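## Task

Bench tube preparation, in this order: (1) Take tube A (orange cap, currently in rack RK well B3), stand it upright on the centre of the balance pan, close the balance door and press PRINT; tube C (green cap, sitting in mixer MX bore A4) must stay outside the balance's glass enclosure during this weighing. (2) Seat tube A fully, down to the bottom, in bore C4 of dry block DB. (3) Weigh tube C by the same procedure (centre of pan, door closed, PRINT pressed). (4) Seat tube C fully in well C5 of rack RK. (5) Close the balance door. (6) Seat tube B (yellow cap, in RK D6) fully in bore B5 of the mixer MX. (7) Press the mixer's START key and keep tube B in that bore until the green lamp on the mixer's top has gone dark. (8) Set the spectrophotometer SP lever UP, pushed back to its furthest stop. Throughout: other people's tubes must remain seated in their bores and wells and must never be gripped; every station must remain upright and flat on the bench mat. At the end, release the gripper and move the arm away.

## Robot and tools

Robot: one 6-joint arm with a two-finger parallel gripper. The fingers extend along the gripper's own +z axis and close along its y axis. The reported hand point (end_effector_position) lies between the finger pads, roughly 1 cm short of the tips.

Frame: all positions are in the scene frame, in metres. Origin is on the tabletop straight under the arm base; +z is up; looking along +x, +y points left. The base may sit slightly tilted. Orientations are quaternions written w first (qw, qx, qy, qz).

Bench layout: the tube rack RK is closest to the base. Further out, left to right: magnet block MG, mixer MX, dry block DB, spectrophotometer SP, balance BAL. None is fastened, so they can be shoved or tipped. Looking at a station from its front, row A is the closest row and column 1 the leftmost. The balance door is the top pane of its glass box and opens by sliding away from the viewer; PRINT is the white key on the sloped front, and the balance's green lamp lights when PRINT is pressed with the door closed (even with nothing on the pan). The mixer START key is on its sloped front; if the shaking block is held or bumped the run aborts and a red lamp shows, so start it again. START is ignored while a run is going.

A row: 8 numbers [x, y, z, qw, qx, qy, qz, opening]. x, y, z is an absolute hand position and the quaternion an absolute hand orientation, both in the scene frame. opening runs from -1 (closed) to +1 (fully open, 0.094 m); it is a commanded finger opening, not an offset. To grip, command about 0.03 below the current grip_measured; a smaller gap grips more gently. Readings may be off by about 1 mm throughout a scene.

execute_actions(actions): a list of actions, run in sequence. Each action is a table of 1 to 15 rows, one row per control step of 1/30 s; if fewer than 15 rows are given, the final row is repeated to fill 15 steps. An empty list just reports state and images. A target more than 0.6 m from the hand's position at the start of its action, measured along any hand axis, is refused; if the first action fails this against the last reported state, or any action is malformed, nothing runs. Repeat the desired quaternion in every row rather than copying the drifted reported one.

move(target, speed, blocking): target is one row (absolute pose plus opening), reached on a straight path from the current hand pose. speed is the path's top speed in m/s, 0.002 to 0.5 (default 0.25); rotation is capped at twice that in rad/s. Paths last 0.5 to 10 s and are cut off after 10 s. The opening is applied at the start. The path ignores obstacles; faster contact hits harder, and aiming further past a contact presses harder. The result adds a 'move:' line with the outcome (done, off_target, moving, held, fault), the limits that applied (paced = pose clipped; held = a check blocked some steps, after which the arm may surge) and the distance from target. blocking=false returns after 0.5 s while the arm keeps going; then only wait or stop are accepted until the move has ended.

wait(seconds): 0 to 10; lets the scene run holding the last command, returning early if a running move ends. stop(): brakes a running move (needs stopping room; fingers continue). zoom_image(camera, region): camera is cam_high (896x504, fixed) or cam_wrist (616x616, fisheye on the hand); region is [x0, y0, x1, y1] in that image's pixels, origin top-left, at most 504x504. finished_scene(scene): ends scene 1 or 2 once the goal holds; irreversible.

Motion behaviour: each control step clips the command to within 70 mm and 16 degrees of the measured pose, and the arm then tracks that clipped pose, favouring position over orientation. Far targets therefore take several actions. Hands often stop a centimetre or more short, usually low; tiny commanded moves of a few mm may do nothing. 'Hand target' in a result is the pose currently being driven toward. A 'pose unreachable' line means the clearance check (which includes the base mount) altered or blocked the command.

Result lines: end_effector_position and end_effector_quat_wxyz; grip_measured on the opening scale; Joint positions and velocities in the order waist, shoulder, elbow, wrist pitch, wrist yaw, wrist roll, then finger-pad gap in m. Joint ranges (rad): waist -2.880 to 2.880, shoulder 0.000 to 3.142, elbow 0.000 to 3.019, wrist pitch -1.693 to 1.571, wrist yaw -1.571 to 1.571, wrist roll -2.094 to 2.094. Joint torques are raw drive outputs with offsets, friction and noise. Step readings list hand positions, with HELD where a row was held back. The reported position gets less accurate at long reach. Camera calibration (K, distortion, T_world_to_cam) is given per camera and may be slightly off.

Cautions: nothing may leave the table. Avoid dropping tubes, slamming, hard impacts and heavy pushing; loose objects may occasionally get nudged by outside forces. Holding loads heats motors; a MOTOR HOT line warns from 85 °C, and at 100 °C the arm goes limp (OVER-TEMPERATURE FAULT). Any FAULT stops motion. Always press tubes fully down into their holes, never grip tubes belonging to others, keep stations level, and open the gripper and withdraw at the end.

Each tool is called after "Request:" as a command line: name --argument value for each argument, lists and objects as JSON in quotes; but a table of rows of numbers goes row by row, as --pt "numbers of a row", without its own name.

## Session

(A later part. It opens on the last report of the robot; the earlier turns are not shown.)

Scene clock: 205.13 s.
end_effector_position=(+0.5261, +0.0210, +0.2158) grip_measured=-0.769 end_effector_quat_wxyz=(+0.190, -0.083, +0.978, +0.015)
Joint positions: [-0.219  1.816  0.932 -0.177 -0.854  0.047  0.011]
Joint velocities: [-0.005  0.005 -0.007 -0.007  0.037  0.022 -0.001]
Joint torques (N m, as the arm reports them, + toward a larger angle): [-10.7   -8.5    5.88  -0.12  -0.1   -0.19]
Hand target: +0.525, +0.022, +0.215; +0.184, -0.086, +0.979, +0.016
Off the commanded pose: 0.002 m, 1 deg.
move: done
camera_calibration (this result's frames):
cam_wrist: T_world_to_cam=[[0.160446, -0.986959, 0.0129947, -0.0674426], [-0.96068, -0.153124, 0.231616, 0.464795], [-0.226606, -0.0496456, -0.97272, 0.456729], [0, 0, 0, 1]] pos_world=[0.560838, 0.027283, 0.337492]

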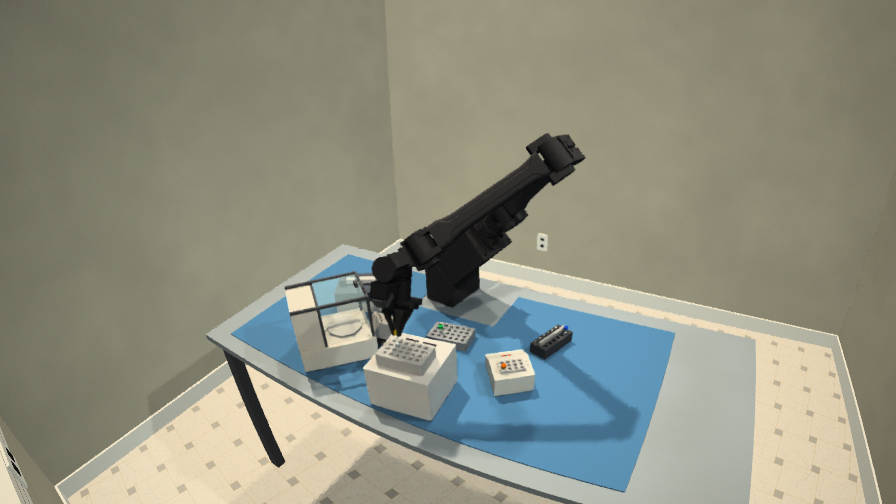

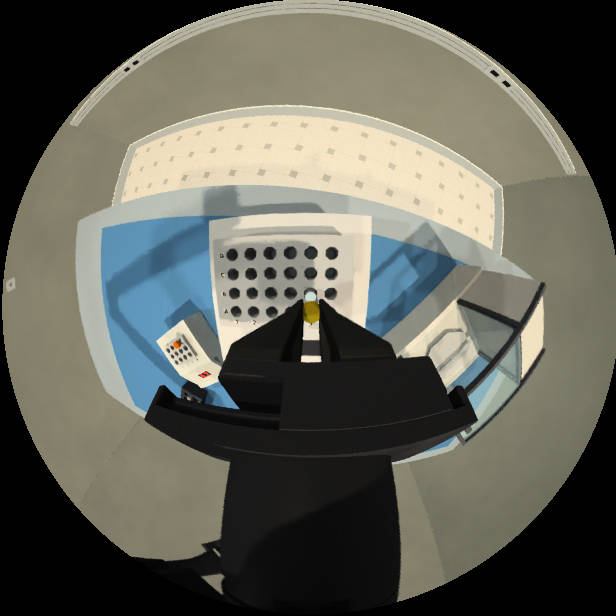

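Request:
move --target '[0.527,0.0222,0.203,0.184,-0.0855,0.978,0.0166,-0.785]' --speed 0.012

Request:
zoom_image --camera "cam_wrist" --region '[230,190,410,370]'

Scene clock: 206.63 s.
end_effector_position=(+0.5284, +0.0215, +0.2164) grip_measured=-0.769 end_effector_quat_wxyz=(+0.194, -0.088, +0.977, +0.013)
Joint positions: [-0.218  1.816  0.932 -0.163 -0.852  0.046  0.011]
Joint velocities: [-0.005 -0.005  0.012 -0.012 -0.125  0.007 -0.   ]
Joint torques (N m, as the arm reports them, + toward a larger angle): [-8.96 -6.94  5.58  1.37  0.14  0.13]
Hand target: +0.527, +0.022, +0.203; +0.184, -0.085, +0.979, +0.017
Off the commanded pose: 0.014 m, 1 deg.
move: off_target
camera_calibration (this result's frames):
cam_wrist: T_world_to_cam=[[0.170199, -0.985241, 0.0182413, -0.0736674], [-0.961167, -0.161903, 0.223485, 0.469114], [-0.217233, -0.0555699, -0.974537, 0.453485], [0, 0, 0, 1]] pos_world=[0.561947, 0.0285708, 0.338441]

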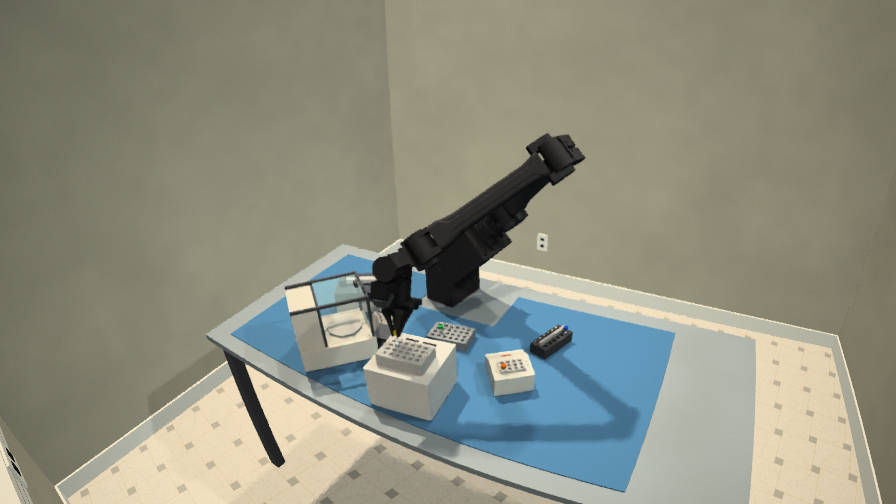

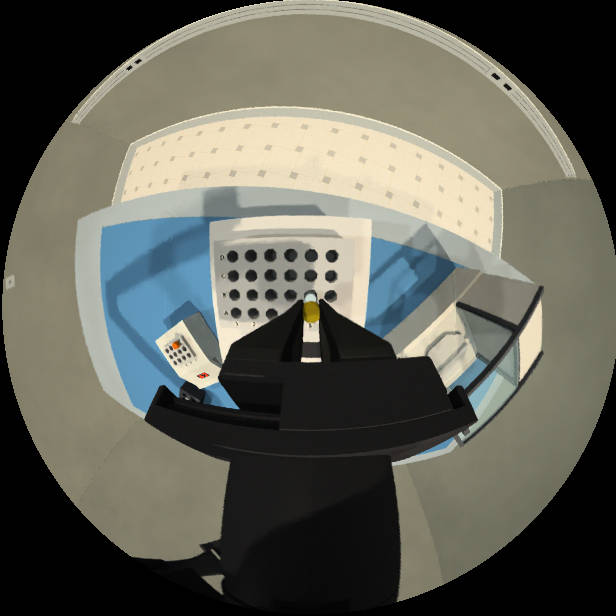

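Region (230, 190, 410, 370) of cam_wrist's 616x616 image, scaled by 2.800, with more detail than that image has.

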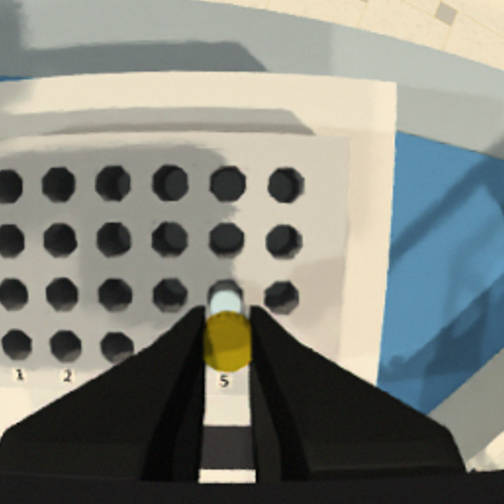

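Request:
move --target '[0.532,0.0228,0.198,0.184,-0.0855,0.978,0.0166,-0.785]' --speed 0.012

Request:
zoom_image --camera "cam_wrist" --region '[230,190,410,370]'

Scene clock: 208.57 s.
end_effector_position=(+0.5286, +0.0213, +0.2092) grip_measured=-0.769 end_effector_quat_wxyz=(+0.192, -0.089, +0.977, +0.014)
Joint positions: [-0.208  1.828  0.932 -0.148 -0.848  0.054  0.011]
Joint velocities: [ 0.005 -0.005 -0.007  0.002 -0.007 -0.022 -0.001]
Joint torques (N m, as the arm reports them, + toward a larger angle): [-8.9  -6.97  6.37  1.32  0.18  0.18]
Hand target: +0.532, +0.023, +0.198; +0.184, -0.085, +0.979, +0.017
Off the commanded pose: 0.012 m, 1 deg.
move: off_target
camera_calibration (this result's frames):
cam_wrist: T_world_to_cam=[[0.170735, -0.985169, 0.0170838, -0.0737873], [-0.959933, -0.162402, 0.228373, 0.46927], [-0.222212, -0.0553906, -0.973424, 0.448855], [0, 0, 0, 1]] pos_world=[0.562807, 0.0283796, 0.331018]

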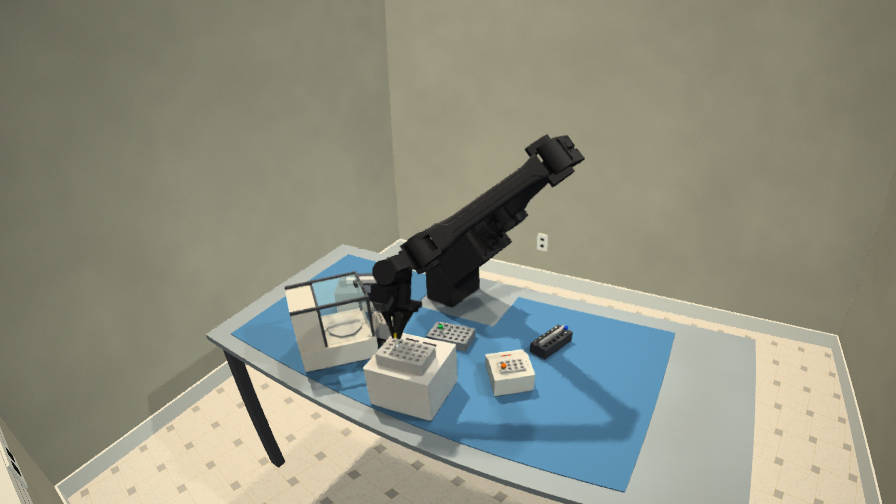

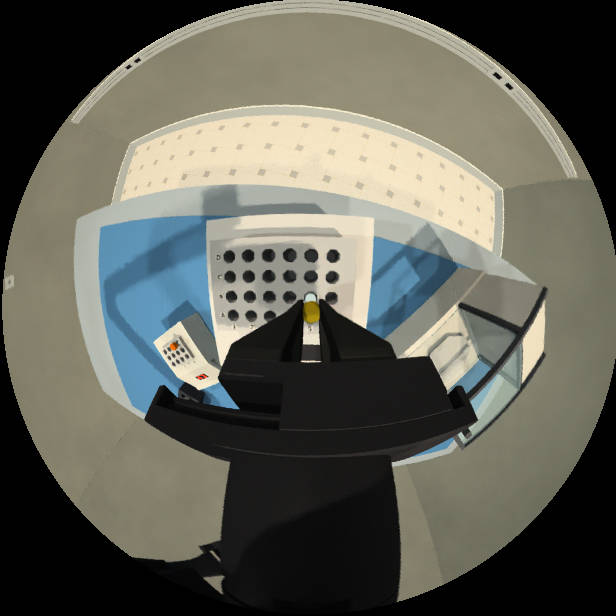

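Region (230, 190, 410, 370) of cam_wrist's 616x616 image, scaled by 2.800, with more detail than that image has.

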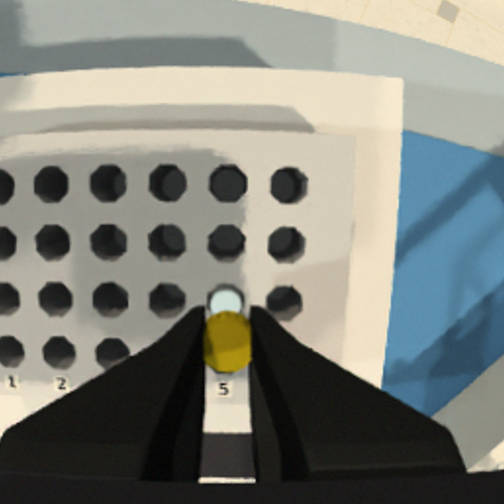

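In.

Request:
move --target '[0.533,0.023,0.162,0.187,-0.0855,0.978,0.0166,-0.785]' --speed 0.022

Request:
zoom_image --camera "cam_wrist" --region '[230,190,410,370]'

Scene clock: 211.10 s.
end_effector_position=(+0.5335, +0.0226, +0.1887) grip_measured=-0.769 end_effector_quat_wxyz=(+0.201, -0.085, +0.976, +0.018)
Joint positions: [-0.173  1.865  0.918 -0.034 -0.832  0.129  0.011]
Joint velocities: [-0.005 -0.024 -0.002 -0.002 -0.066  0.11  -0.001]
Joint torques (N m, as the arm reports them, + toward a larger angle): [-7.38 -5.54  5.31  2.13  0.65  0.18]
Hand target: +0.532, +0.024, +0.162; +0.187, -0.086, +0.978, +0.018
Off the commanded pose: 0.027 m, 2 deg.
move: off_target
camera_calibration (this result's frames):
cam_wrist: T_world_to_cam=[[0.164843, -0.986269, 0.010039, -0.0684812], [-0.965058, -0.159179, 0.208149, 0.485289], [-0.203693, -0.0440001, -0.978046, 0.420794], [0, 0, 0, 1]] pos_world=[0.565333, 0.0282219, 0.311231]

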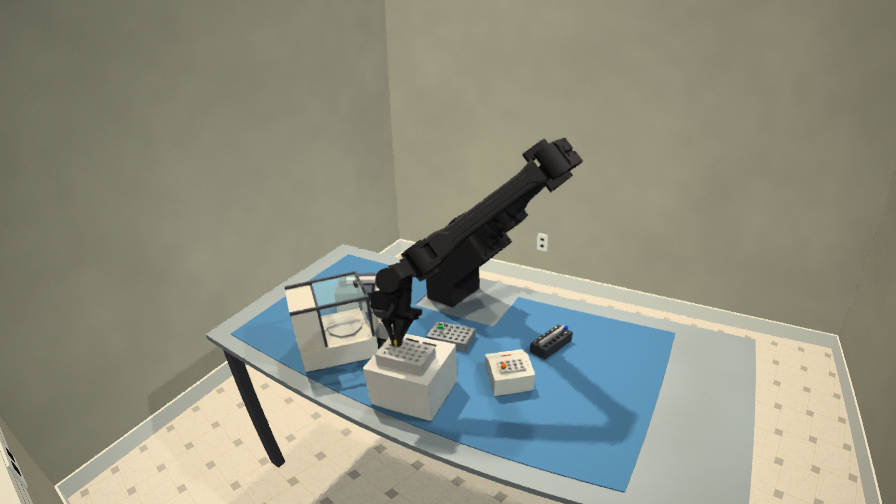

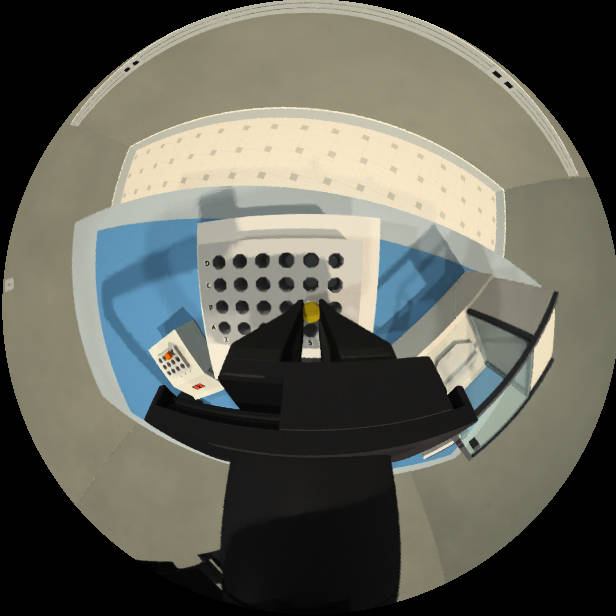

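Region (230, 190, 410, 370) of cam_wrist's 616x616 image, scaled by 2.800, with more detail than that image has.

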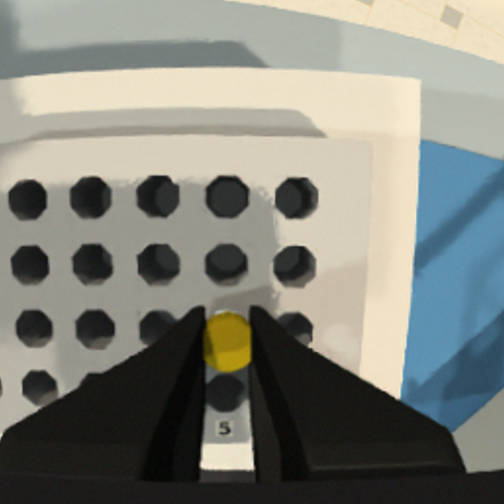

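Request:
execute_actions --actions '[[[0.533,0.023,0.168,0.195,-0.0855,0.978,0.0166,-0.785],[0.533,0.023,0.174,0.195,-0.0855,0.978,0.0166,-0.785],[0.533,0.023,0.18,0.195,-0.0855,0.978,0.0166,-0.785],[0.533,0.023,0.184,0.195,-0.0855,0.978,0.0166,-0.785],[0.533,0.023,0.184,0.195,-0.0855,0.978,0.0166,-0.77],[0.533,0.023,0.184,0.195,-0.0855,0.978,0.0166,-0.75],[0.533,0.023,0.184,0.195,-0.0855,0.978,0.0166,-0.72],[0.533,0.023,0.184,0.195,-0.0855,0.978,0.0166,-0.66],[0.533,0.023,0.184,0.195,-0.0855,0.978,0.0166,-0.58],[0.533,0.023,0.184,0.195,-0.0855,0.978,0.0166,-0.5],[0.533,0.023,0.184,0.195,-0.0855,0.978,0.0166,-0.4]]]'

Request:
move --target '[0.538,0.023,0.24,0.195,-0.0855,0.978,0.0166,-0.4]' --speed 0.08

Request:
move --target '[0.35,0.018,0.23,0.248,-0.07,0.966,0.018,-1]' --speed 0.2

Request:
move --target '[0.35,0.016,0.105,0.248,-0.07,0.966,0.018,-1]' --speed 0.12

Request:
zoom_image --camera "cam_high" --region '[350,310,470,390]'

Scene clock: 212.23 s.
end_effector_position=(+0.5327, +0.0220, +0.1890) grip_measured=-0.403 end_effector_quat_wxyz=(+0.201, -0.083, +0.976, +0.017)
Joint positions: [-0.174  1.863  0.916 -0.035 -0.83   0.131  0.028]
Joint velocities: [-0.015 -0.015 -0.012 -0.007  0.066 -0.007 -0.   ]
Joint torques (N m, as the arm reports them, + toward a larger angle): [-10.06  -8.26   5.51   0.47   0.13  -0.07]
Hand target: +0.533, +0.023, +0.184; +0.195, -0.085, +0.977, +0.017
Off the commanded pose: 0.005 m, 1 deg.
Step readings (end_effector_position):
0: (+0.5335, +0.0226, +0.1887)
1: (+0.5333, +0.0225, +0.1886)
2: (+0.5332, +0.0225, +0.1885)
4: (+0.5329, +0.0225, +0.1889)
8: (+0.5325, +0.0225, +0.1888)
15: end_effector_position above
camera_calibration (this result's frames):
cam_wrist: T_world_to_cam=[[0.160361, -0.986996, 0.011129, -0.0667097], [-0.965716, -0.154552, 0.208584, 0.484567], [-0.204151, -0.0441962, -0.977941, 0.421126], [0, 0, 0, 1]] pos_world=[0.564625, 0.0276608, 0.311506]

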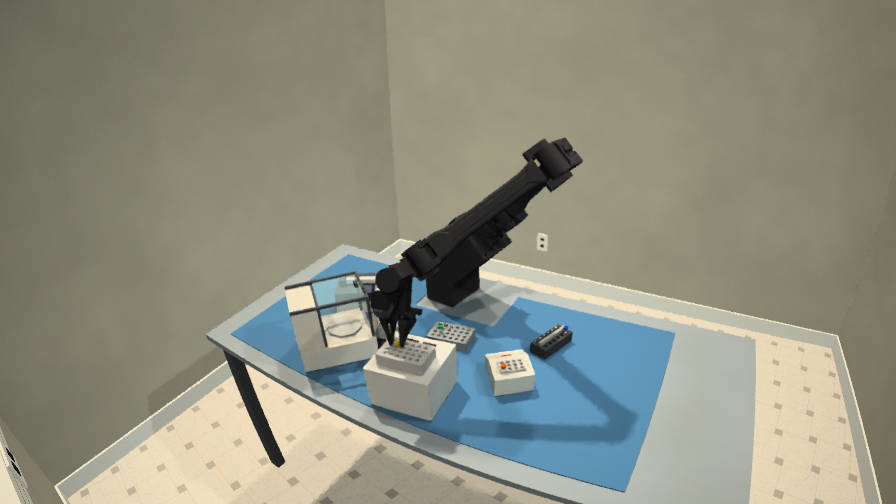

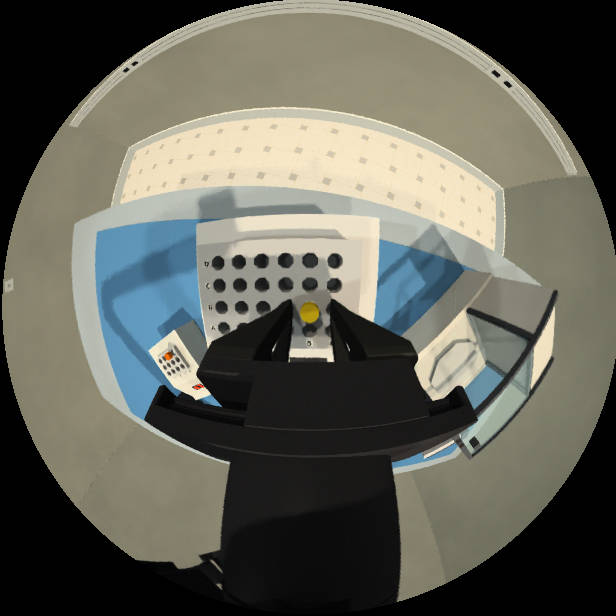

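Scene clock: 213.27 s.
end_effector_position=(+0.5243, +0.0182, +0.2299) grip_measured=-0.403 end_effector_quat_wxyz=(+0.186, -0.069, +0.980, +0.018)
Joint positions: [-0.246  1.801  0.947 -0.247 -0.868  0.029  0.028]
Joint velocities: [ 0.005 -0.015  0.022 -0.002 -0.007 -0.095 -0.001]
Joint torques (N m, as the arm reports them, + toward a larger angle): [-10.24  -8.7    8.1    0.43  -0.01  -0.18]
Hand target: +0.537, +0.023, +0.241; +0.195, -0.085, +0.977, +0.015
Off the commanded pose: 0.018 m, 2 deg.
move: off_target
camera_calibration (this result's frames):
cam_wrist: T_world_to_cam=[[0.134479, -0.990915, 0.00142905, -0.0537218], [-0.962099, -0.130223, 0.239598, 0.457884], [-0.237236, -0.0335958, -0.970871, 0.474849], [0, 0, 0, 1]] pos_world=[0.560406, 0.0223462, 0.351386]

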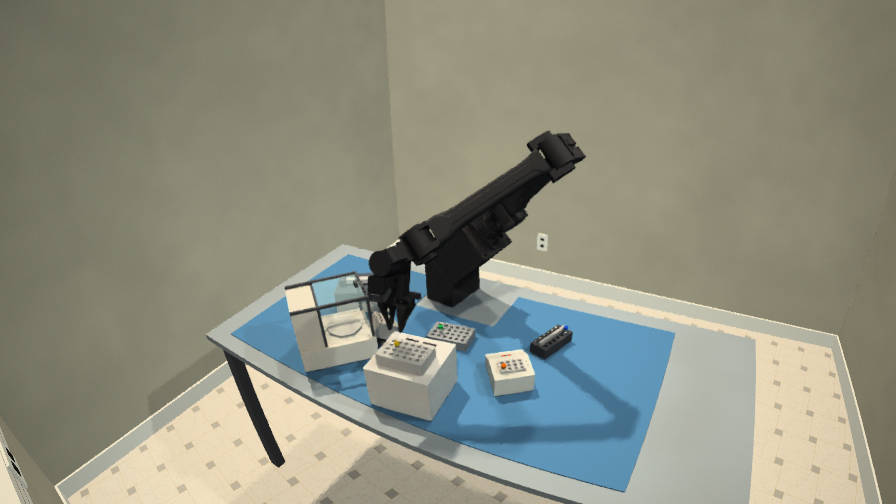

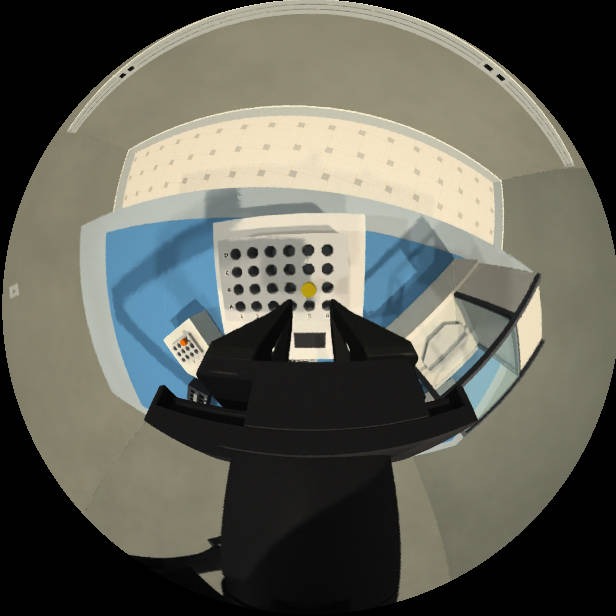

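Scene clock: 214.50 s.
end_effector_position=(+0.3453, +0.0160, +0.2259) grip_measured=-0.989 end_effector_quat_wxyz=(+0.238, -0.064, +0.969, +0.018)
Joint positions: [-0.345  1.52   0.381  0.101 -0.904  0.029  0.001]
Joint velocities: [ 0.005  0.005 -0.012  0.027 -0.037 -0.007  0.   ]
Joint torques (N m, as the arm reports them, + toward a larger angle): [-5.77 -2.92  5.05  1.66 -0.01  0.04]
Hand target: +0.350, +0.016, +0.231; +0.248, -0.070, +0.966, +0.017
Off the commanded pose: 0.007 m, 1 deg.
move: done
camera_calibration (this result's frames):
cam_wrist: T_world_to_cam=[[0.124058, -0.992261, 0.00520603, -0.0290842], [-0.983295, -0.12223, 0.134873, 0.317178], [-0.133193, -0.0218512, -0.990849, 0.396795], [0, 0, 0, 1]] pos_world=[0.368338, 0.0185799, 0.350537]

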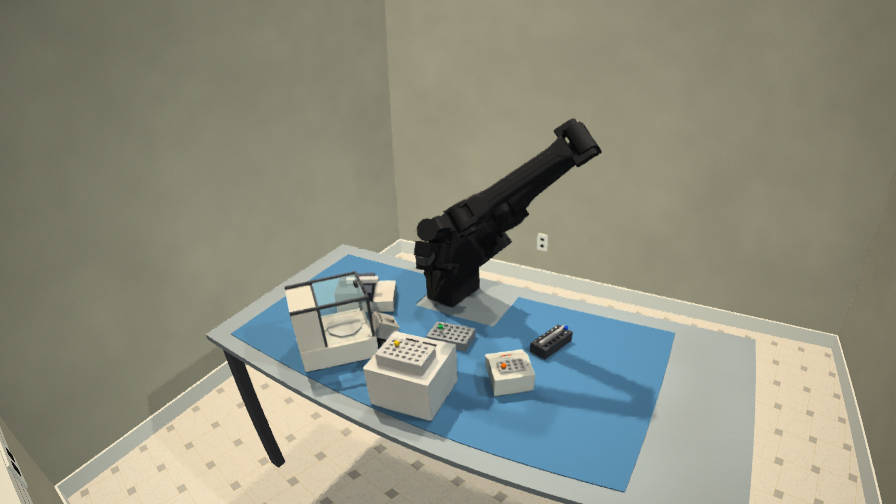

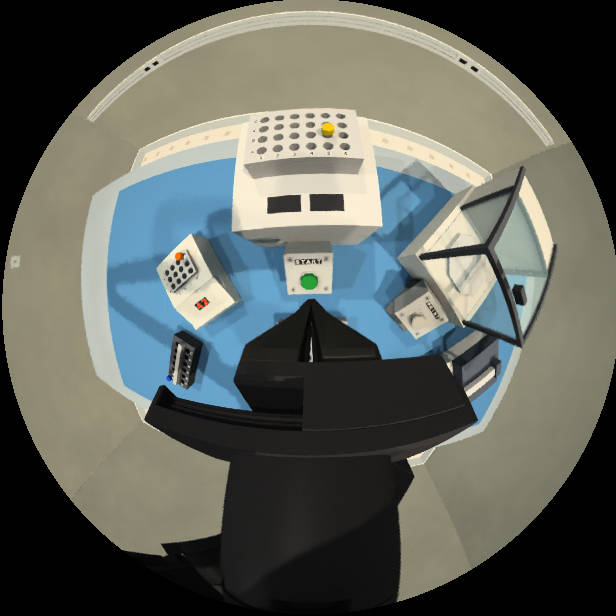

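Scene clock: 215.97 s.
end_effector_position=(+0.3462, +0.0150, +0.1036) grip_measured=-0.989 end_effector_quat_wxyz=(+0.246, -0.070, +0.967, +0.018)
Joint positions: [-0.018  2.011  0.352  0.912 -0.695  0.401  0.001]
Joint velocities: [-0.005  0.005 -0.012  0.012 -0.095  0.007  0.001]
Joint torques (N m, as the arm reports them, + toward a larger angle): [-6.22 -5.45 -0.24  1.87  0.3   0.18]
Hand target: +0.350, +0.018, +0.102; +0.249, -0.069, +0.966, +0.023
Off the commanded pose: 0.004 m, 0 deg.
move: done
camera_calibration (this result's frames):
cam_wrist: T_world_to_cam=[[0.136521, -0.990601, 0.0084582, -0.0342613], [-0.983867, -0.134587, 0.117861, 0.336556], [-0.115615, -0.0244123, -0.992994, 0.269868], [0, 0, 0, 1]] pos_world=[0.367005, 0.0179449, 0.228601]

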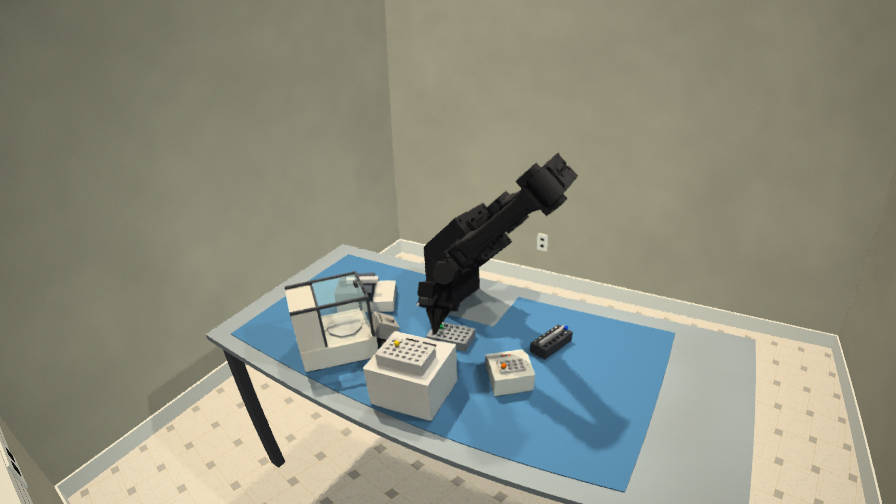

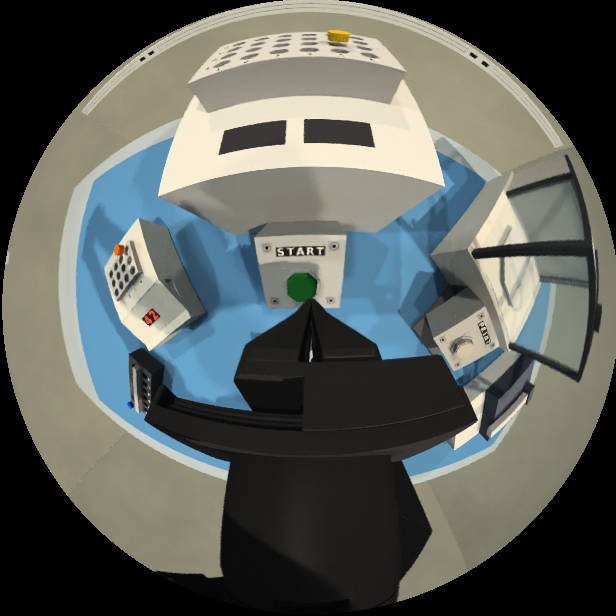

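Region (350, 310, 470, 390) of cam_high's 896x504 image, scaled by 4.200, with more detail than that image has.

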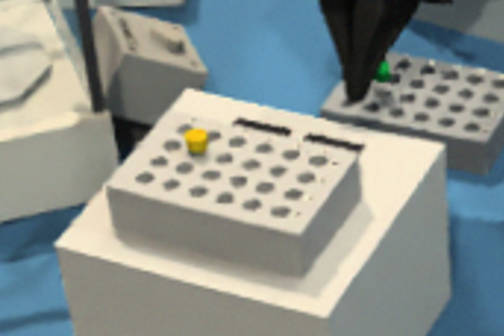

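Request:
move --target '[0.359,0.027,0.088,0.248,-0.07,0.966,0.018,-1]' --speed 0.04

Request:
move --target '[0.361,0.027,0.066,0.248,-0.07,0.966,0.018,-1]' --speed 0.03

Scene clock: 217.10 s.
end_effector_position=(+0.3582, +0.0255, +0.0923) grip_measured=-0.989 end_effector_quat_wxyz=(+0.249, -0.072, +0.966, +0.015)
Joint positions: [ 0.039  2.011  0.38   0.916 -0.644  0.446  0.001]
Joint velocities: [ 0.015 -0.015  0.007  0.002 -0.007  0.066 -0.   ]
Joint torques (N m, as the arm reports them, + toward a larger angle): [-5.82 -4.75 -0.34  1.82  0.3   0.23]
Hand target: +0.359, +0.028, +0.088; +0.248, -0.070, +0.966, +0.019
Off the commanded pose: 0.005 m, 0 deg.
move: done
camera_calibration (this result's frames):
cam_wrist: T_world_to_cam=[[0.137425, -0.990369, 0.0168607, -0.0264187], [-0.98448, -0.134693, 0.112501, 0.351826], [-0.109146, -0.0320595, -0.993509, 0.258181], [0, 0, 0, 1]] pos_world=[0.378176, 0.0295013, 0.21737]

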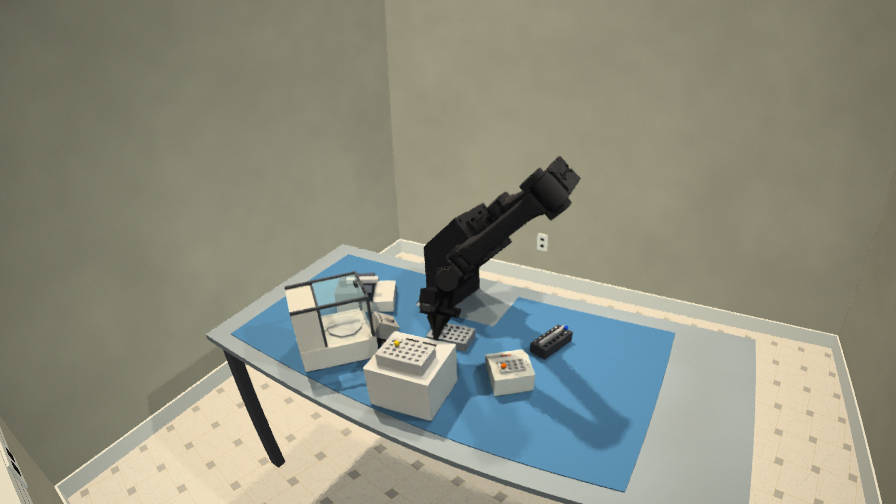

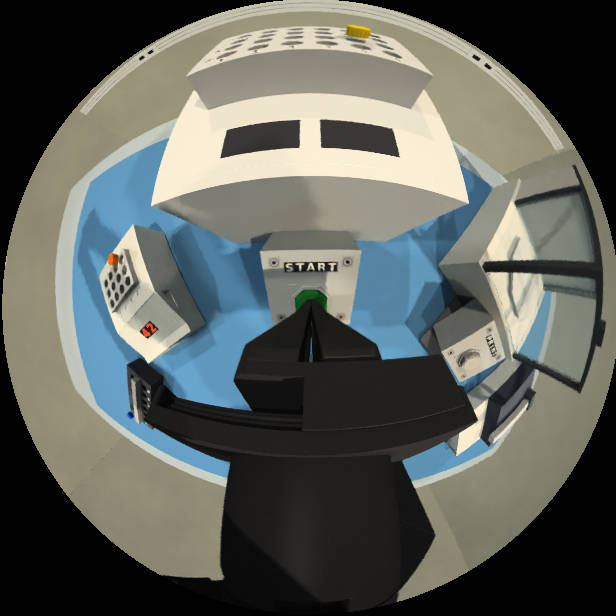

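Scene clock: 218.20 s.
end_effector_position=(+0.3601, +0.0231, +0.0791) grip_measured=-0.989 end_effector_quat_wxyz=(+0.257, -0.068, +0.964, +0.012)
Joint positions: [ 0.072  2.074  0.393  0.996 -0.604  0.486  0.001]
Joint velocities: [-0.005 -0.015 -0.007  0.017 -0.066  0.007 -0.   ]
Joint torques (N m, as the arm reports them, + toward a larger angle): [-4.65 -3.66  0.32  1.61  0.36  0.18]
Hand target: +0.360, +0.027, +0.066; +0.248, -0.070, +0.966, +0.019
Off the commanded pose: 0.014 m, 1 deg.
move: off_target
camera_calibration (this result's frames):
cam_wrist: T_world_to_cam=[[0.128755, -0.991461, 0.0206834, -0.0259816], [-0.987353, -0.12622, 0.0959277, 0.356992], [-0.0924979, -0.0327729, -0.995173, 0.239336], [0, 0, 0, 1]] pos_world=[0.377961, 0.0271436, 0.204472]

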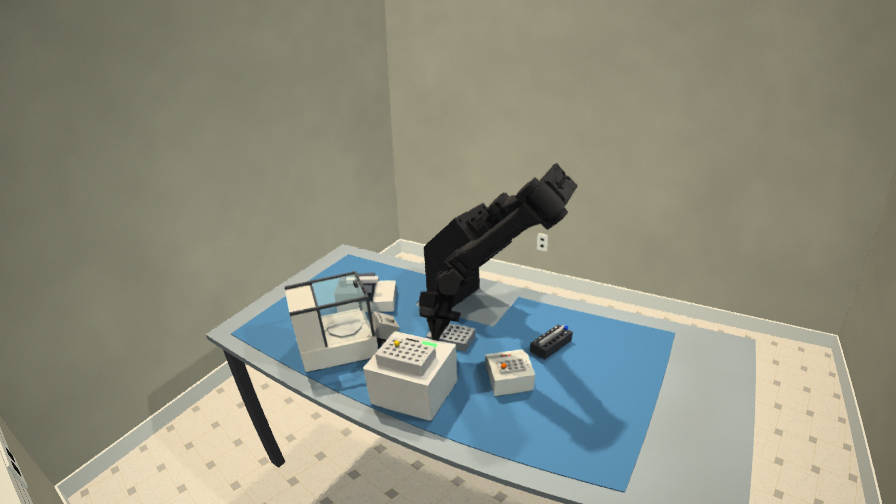

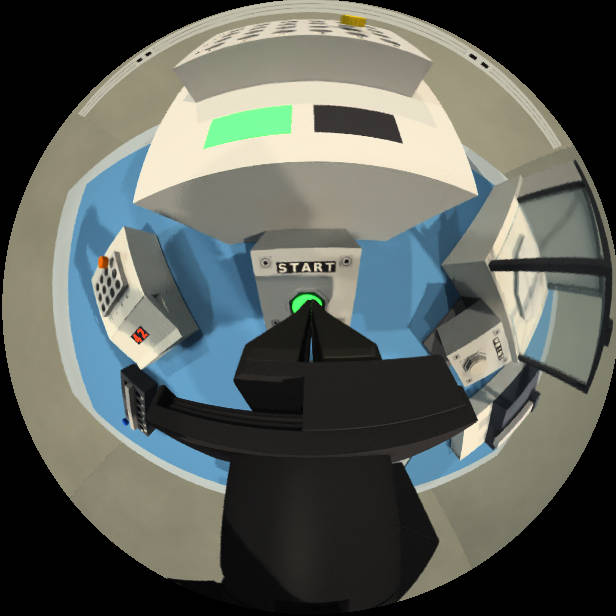

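Request:
move --target '[0.30,0.0,0.2,0.24,0.05,0.968,-0.01,-1]' --speed 0.15

Request:
move --target '[0.2,-0.22,0.24,0.171,0.505,0.84,-0.103,0]' --speed 0.25

Request:
move --target '[0.172,-0.37,0.17,0.171,0.505,0.84,-0.103,0]' --speed 0.2

Scene clock: 220.23 s.
end_effector_position=(+0.3024, -0.0018, +0.2039) grip_measured=-0.989 end_effector_quat_wxyz=(+0.244, +0.053, +0.968, -0.014)
Joint positions: [-0.317  1.525  0.247  0.258 -0.771  0.27   0.001]
Joint velocities: [-0.005  0.005 -0.012 -0.007  0.022 -0.051  0.001]
Joint torques (N m, as the arm reports them, + toward a larger angle): [-4.62 -2.35  4.09  0.5   0.08 -0.14]
Hand target: +0.301, -0.003, +0.204; +0.241, +0.049, +0.969, -0.016
Off the commanded pose: 0.005 m, 1 deg.
move: done
camera_calibration (this result's frames):
cam_wrist: T_world_to_cam=[[-0.118197, -0.992927, 0.0112141, 0.0307633], [-0.985284, 0.118676, 0.123013, 0.279198], [-0.123473, 0.00349056, -0.992342, 0.366274], [0, 0, 0, 1]] pos_world=[0.32395, -0.00386684, 0.328779]

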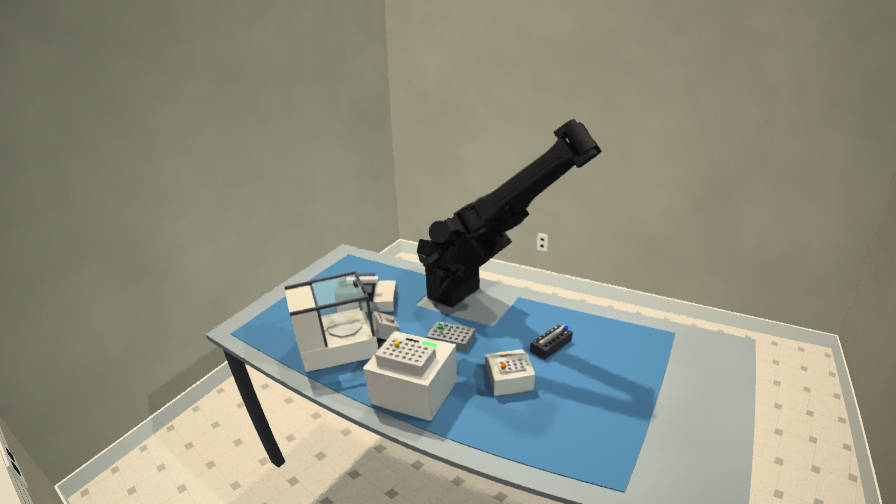

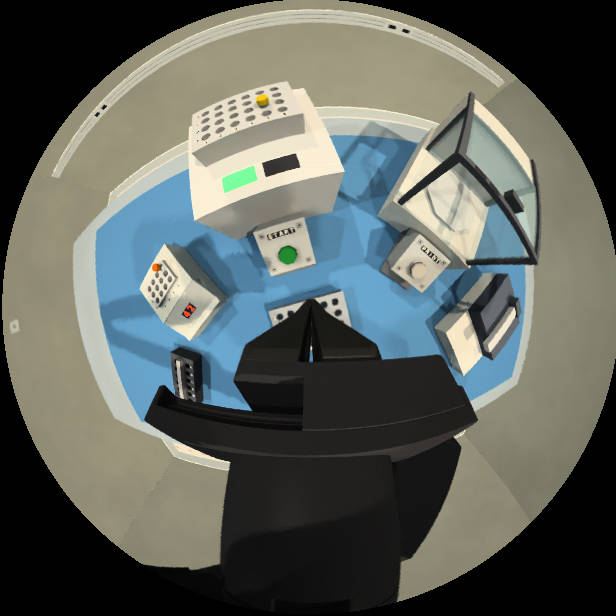

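Scene clock: 222.57 s.
end_effector_position=(+0.1889, -0.2181, +0.2352) grip_measured=-0.003 end_effector_quat_wxyz=(+0.166, +0.500, +0.843, -0.111)
Joint positions: [-0.957  2.021  0.5   -0.219 -0.468  0.2    0.047]
Joint velocities: [-0.005  0.005 -0.002  0.002  0.007  0.007  0.002]
Joint torques (N m, as the arm reports them, + toward a larger angle): [-4.59 -4.84  8.71  0.52  0.2   0.18]
Hand target: +0.197, -0.229, +0.242; +0.172, +0.505, +0.838, -0.113
Off the commanded pose: 0.012 m, 1 deg.
move: off_target
camera_calibration (this result's frames):
cam_wrist: T_world_to_cam=[[-0.882914, -0.468459, 0.031767, 0.0562167], [-0.452, 0.86631, 0.212609, 0.230504], [-0.127119, 0.173357, -0.976621, 0.418183], [0, 0, 0, 1]] pos_world=[0.206981, -0.245847, 0.357613]

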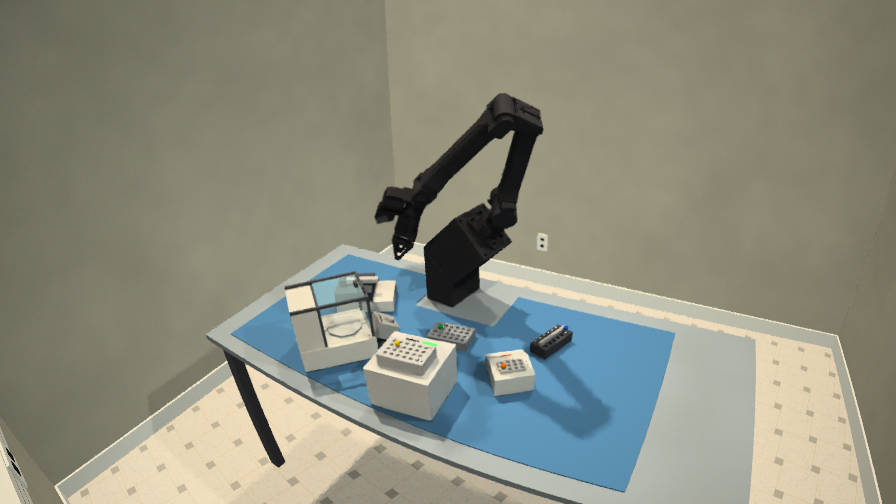

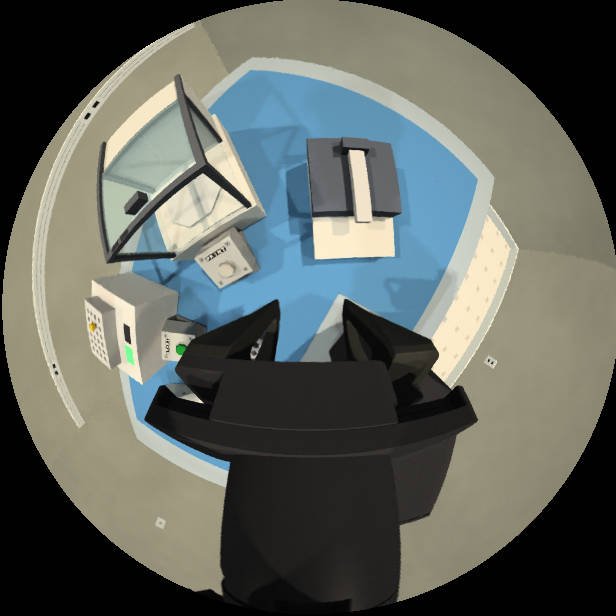

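Scene clock: 223.80 s.
end_effector_position=(+0.1636, -0.3568, +0.1640) grip_measured=-0.003 end_effector_quat_wxyz=(+0.158, +0.519, +0.834, -0.095)
Joint positions: [-1.1    2.558  0.816 -0.101 -0.452  0.075  0.047]
Joint velocities: [-0.015  0.005  0.012 -0.002  0.007  0.037  0.001]
Joint torques (N m, as the arm reports them, + toward a larger angle): [ -5.61 -10.35   7.25   1.64   0.12  -0.12]
Hand target: +0.170, -0.371, +0.170; +0.170, +0.506, +0.839, -0.105
Off the commanded pose: 0.017 m, 2 deg.
move: off_target
camera_calibration (this result's frames):
cam_wrist: T_world_to_cam=[[-0.900302, -0.435234, 0.00523407, -0.00979387], [-0.42109, 0.873962, 0.242638, 0.347111], [-0.110179, 0.216244, -0.970103, 0.380842], [0, 0, 0, 1]] pos_world=[0.179308, -0.38998, 0.285285]

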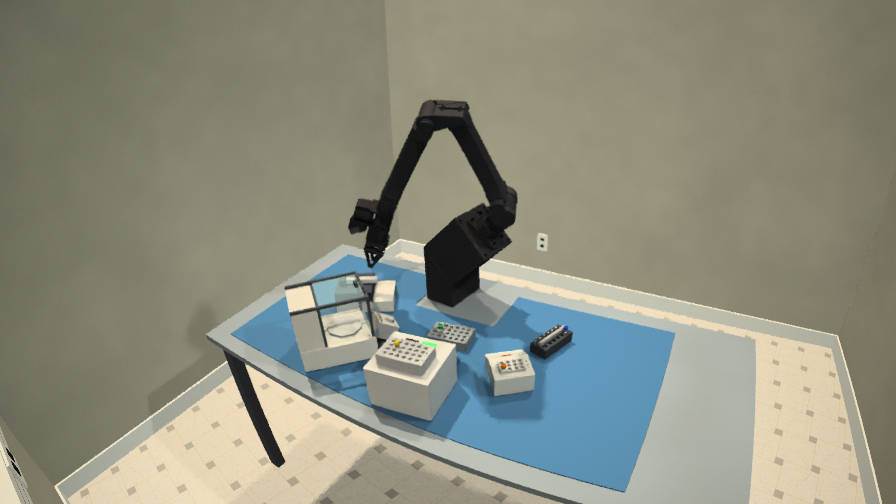

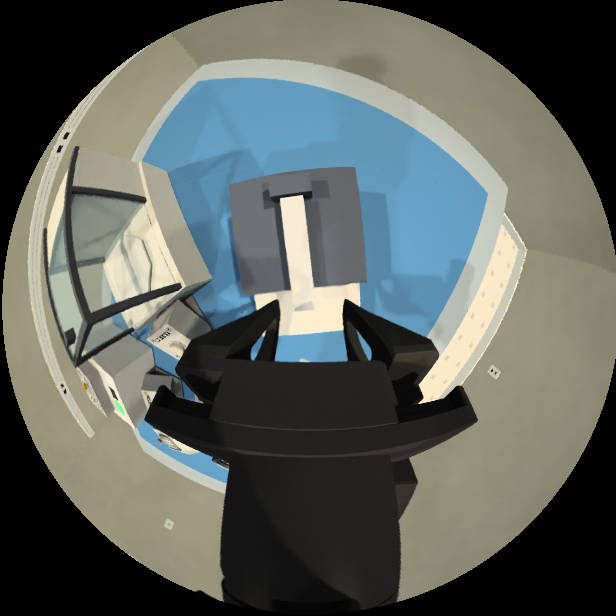

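Request:
move --target '[0.172,-0.362,0.115,0.175,0.475,0.857,-0.097,0]' --speed 0.06

Request:
zoom_image --camera "cam_high" --region '[320,250,410,310]'

Scene clock: 225.43 s.
end_effector_position=(+0.1718, -0.3612, +0.1202) grip_measured=-0.003 end_effector_quat_wxyz=(+0.176, +0.474, +0.858, -0.097)
Joint positions: [-1.028  2.678  0.816  0.093 -0.501  0.072  0.047]
Joint velocities: [-0.005 -0.005 -0.007  0.002 -0.037  0.007 -0.001]
Joint torques (N m, as the arm reports them, + toward a larger angle): [-4.8  -9.55  4.27  1.81  0.    0.16]
Hand target: +0.172, -0.362, +0.114; +0.175, +0.475, +0.857, -0.096
Off the commanded pose: 0.005 m, 0 deg.
move: done
camera_calibration (this result's frames):
cam_wrist: T_world_to_cam=[[-0.850328, -0.52617, 0.00933172, -0.0459976], [-0.51263, 0.832194, 0.211339, 0.369386], [-0.118966, 0.174923, -0.977368, 0.327657], [0, 0, 0, 1]] pos_world=[0.189225, -0.388918, 0.242605]

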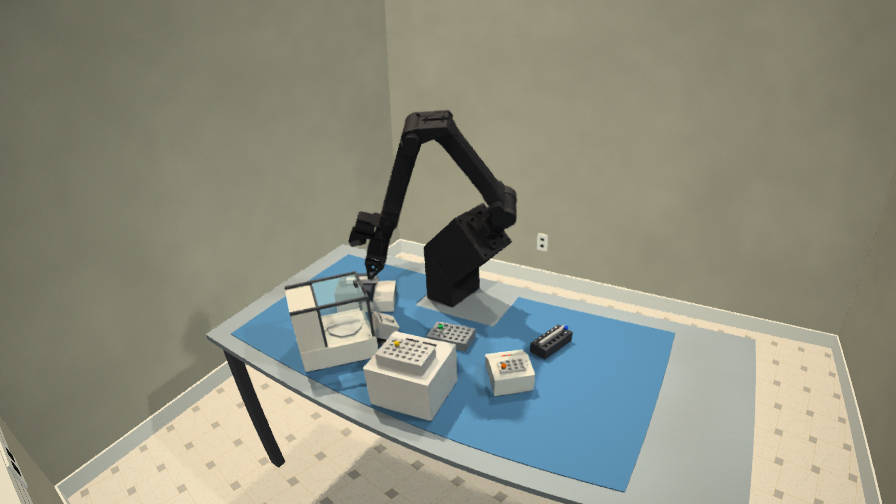

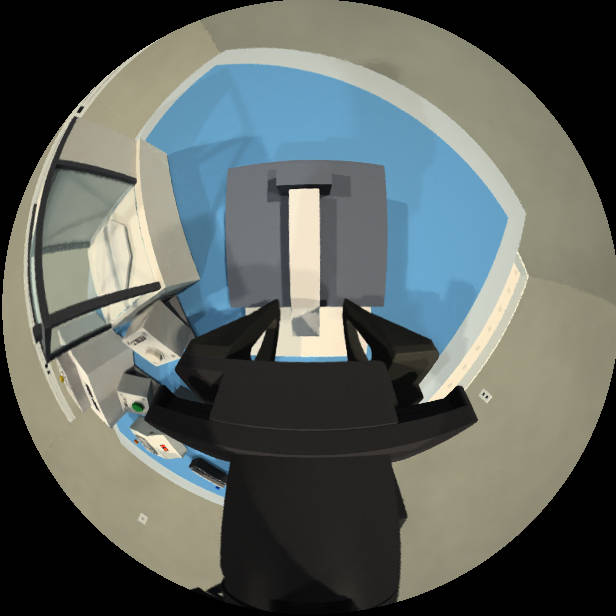

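Region (320, 250, 410, 310) of cam_high's 896x504 image, scaled by 5.600, with more detail than that image has.

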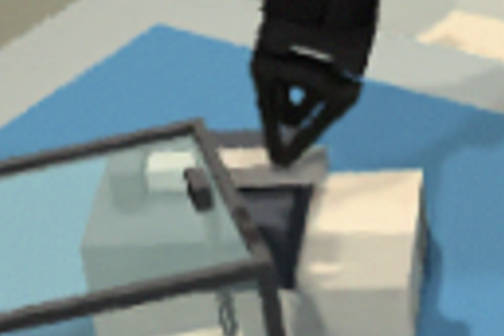

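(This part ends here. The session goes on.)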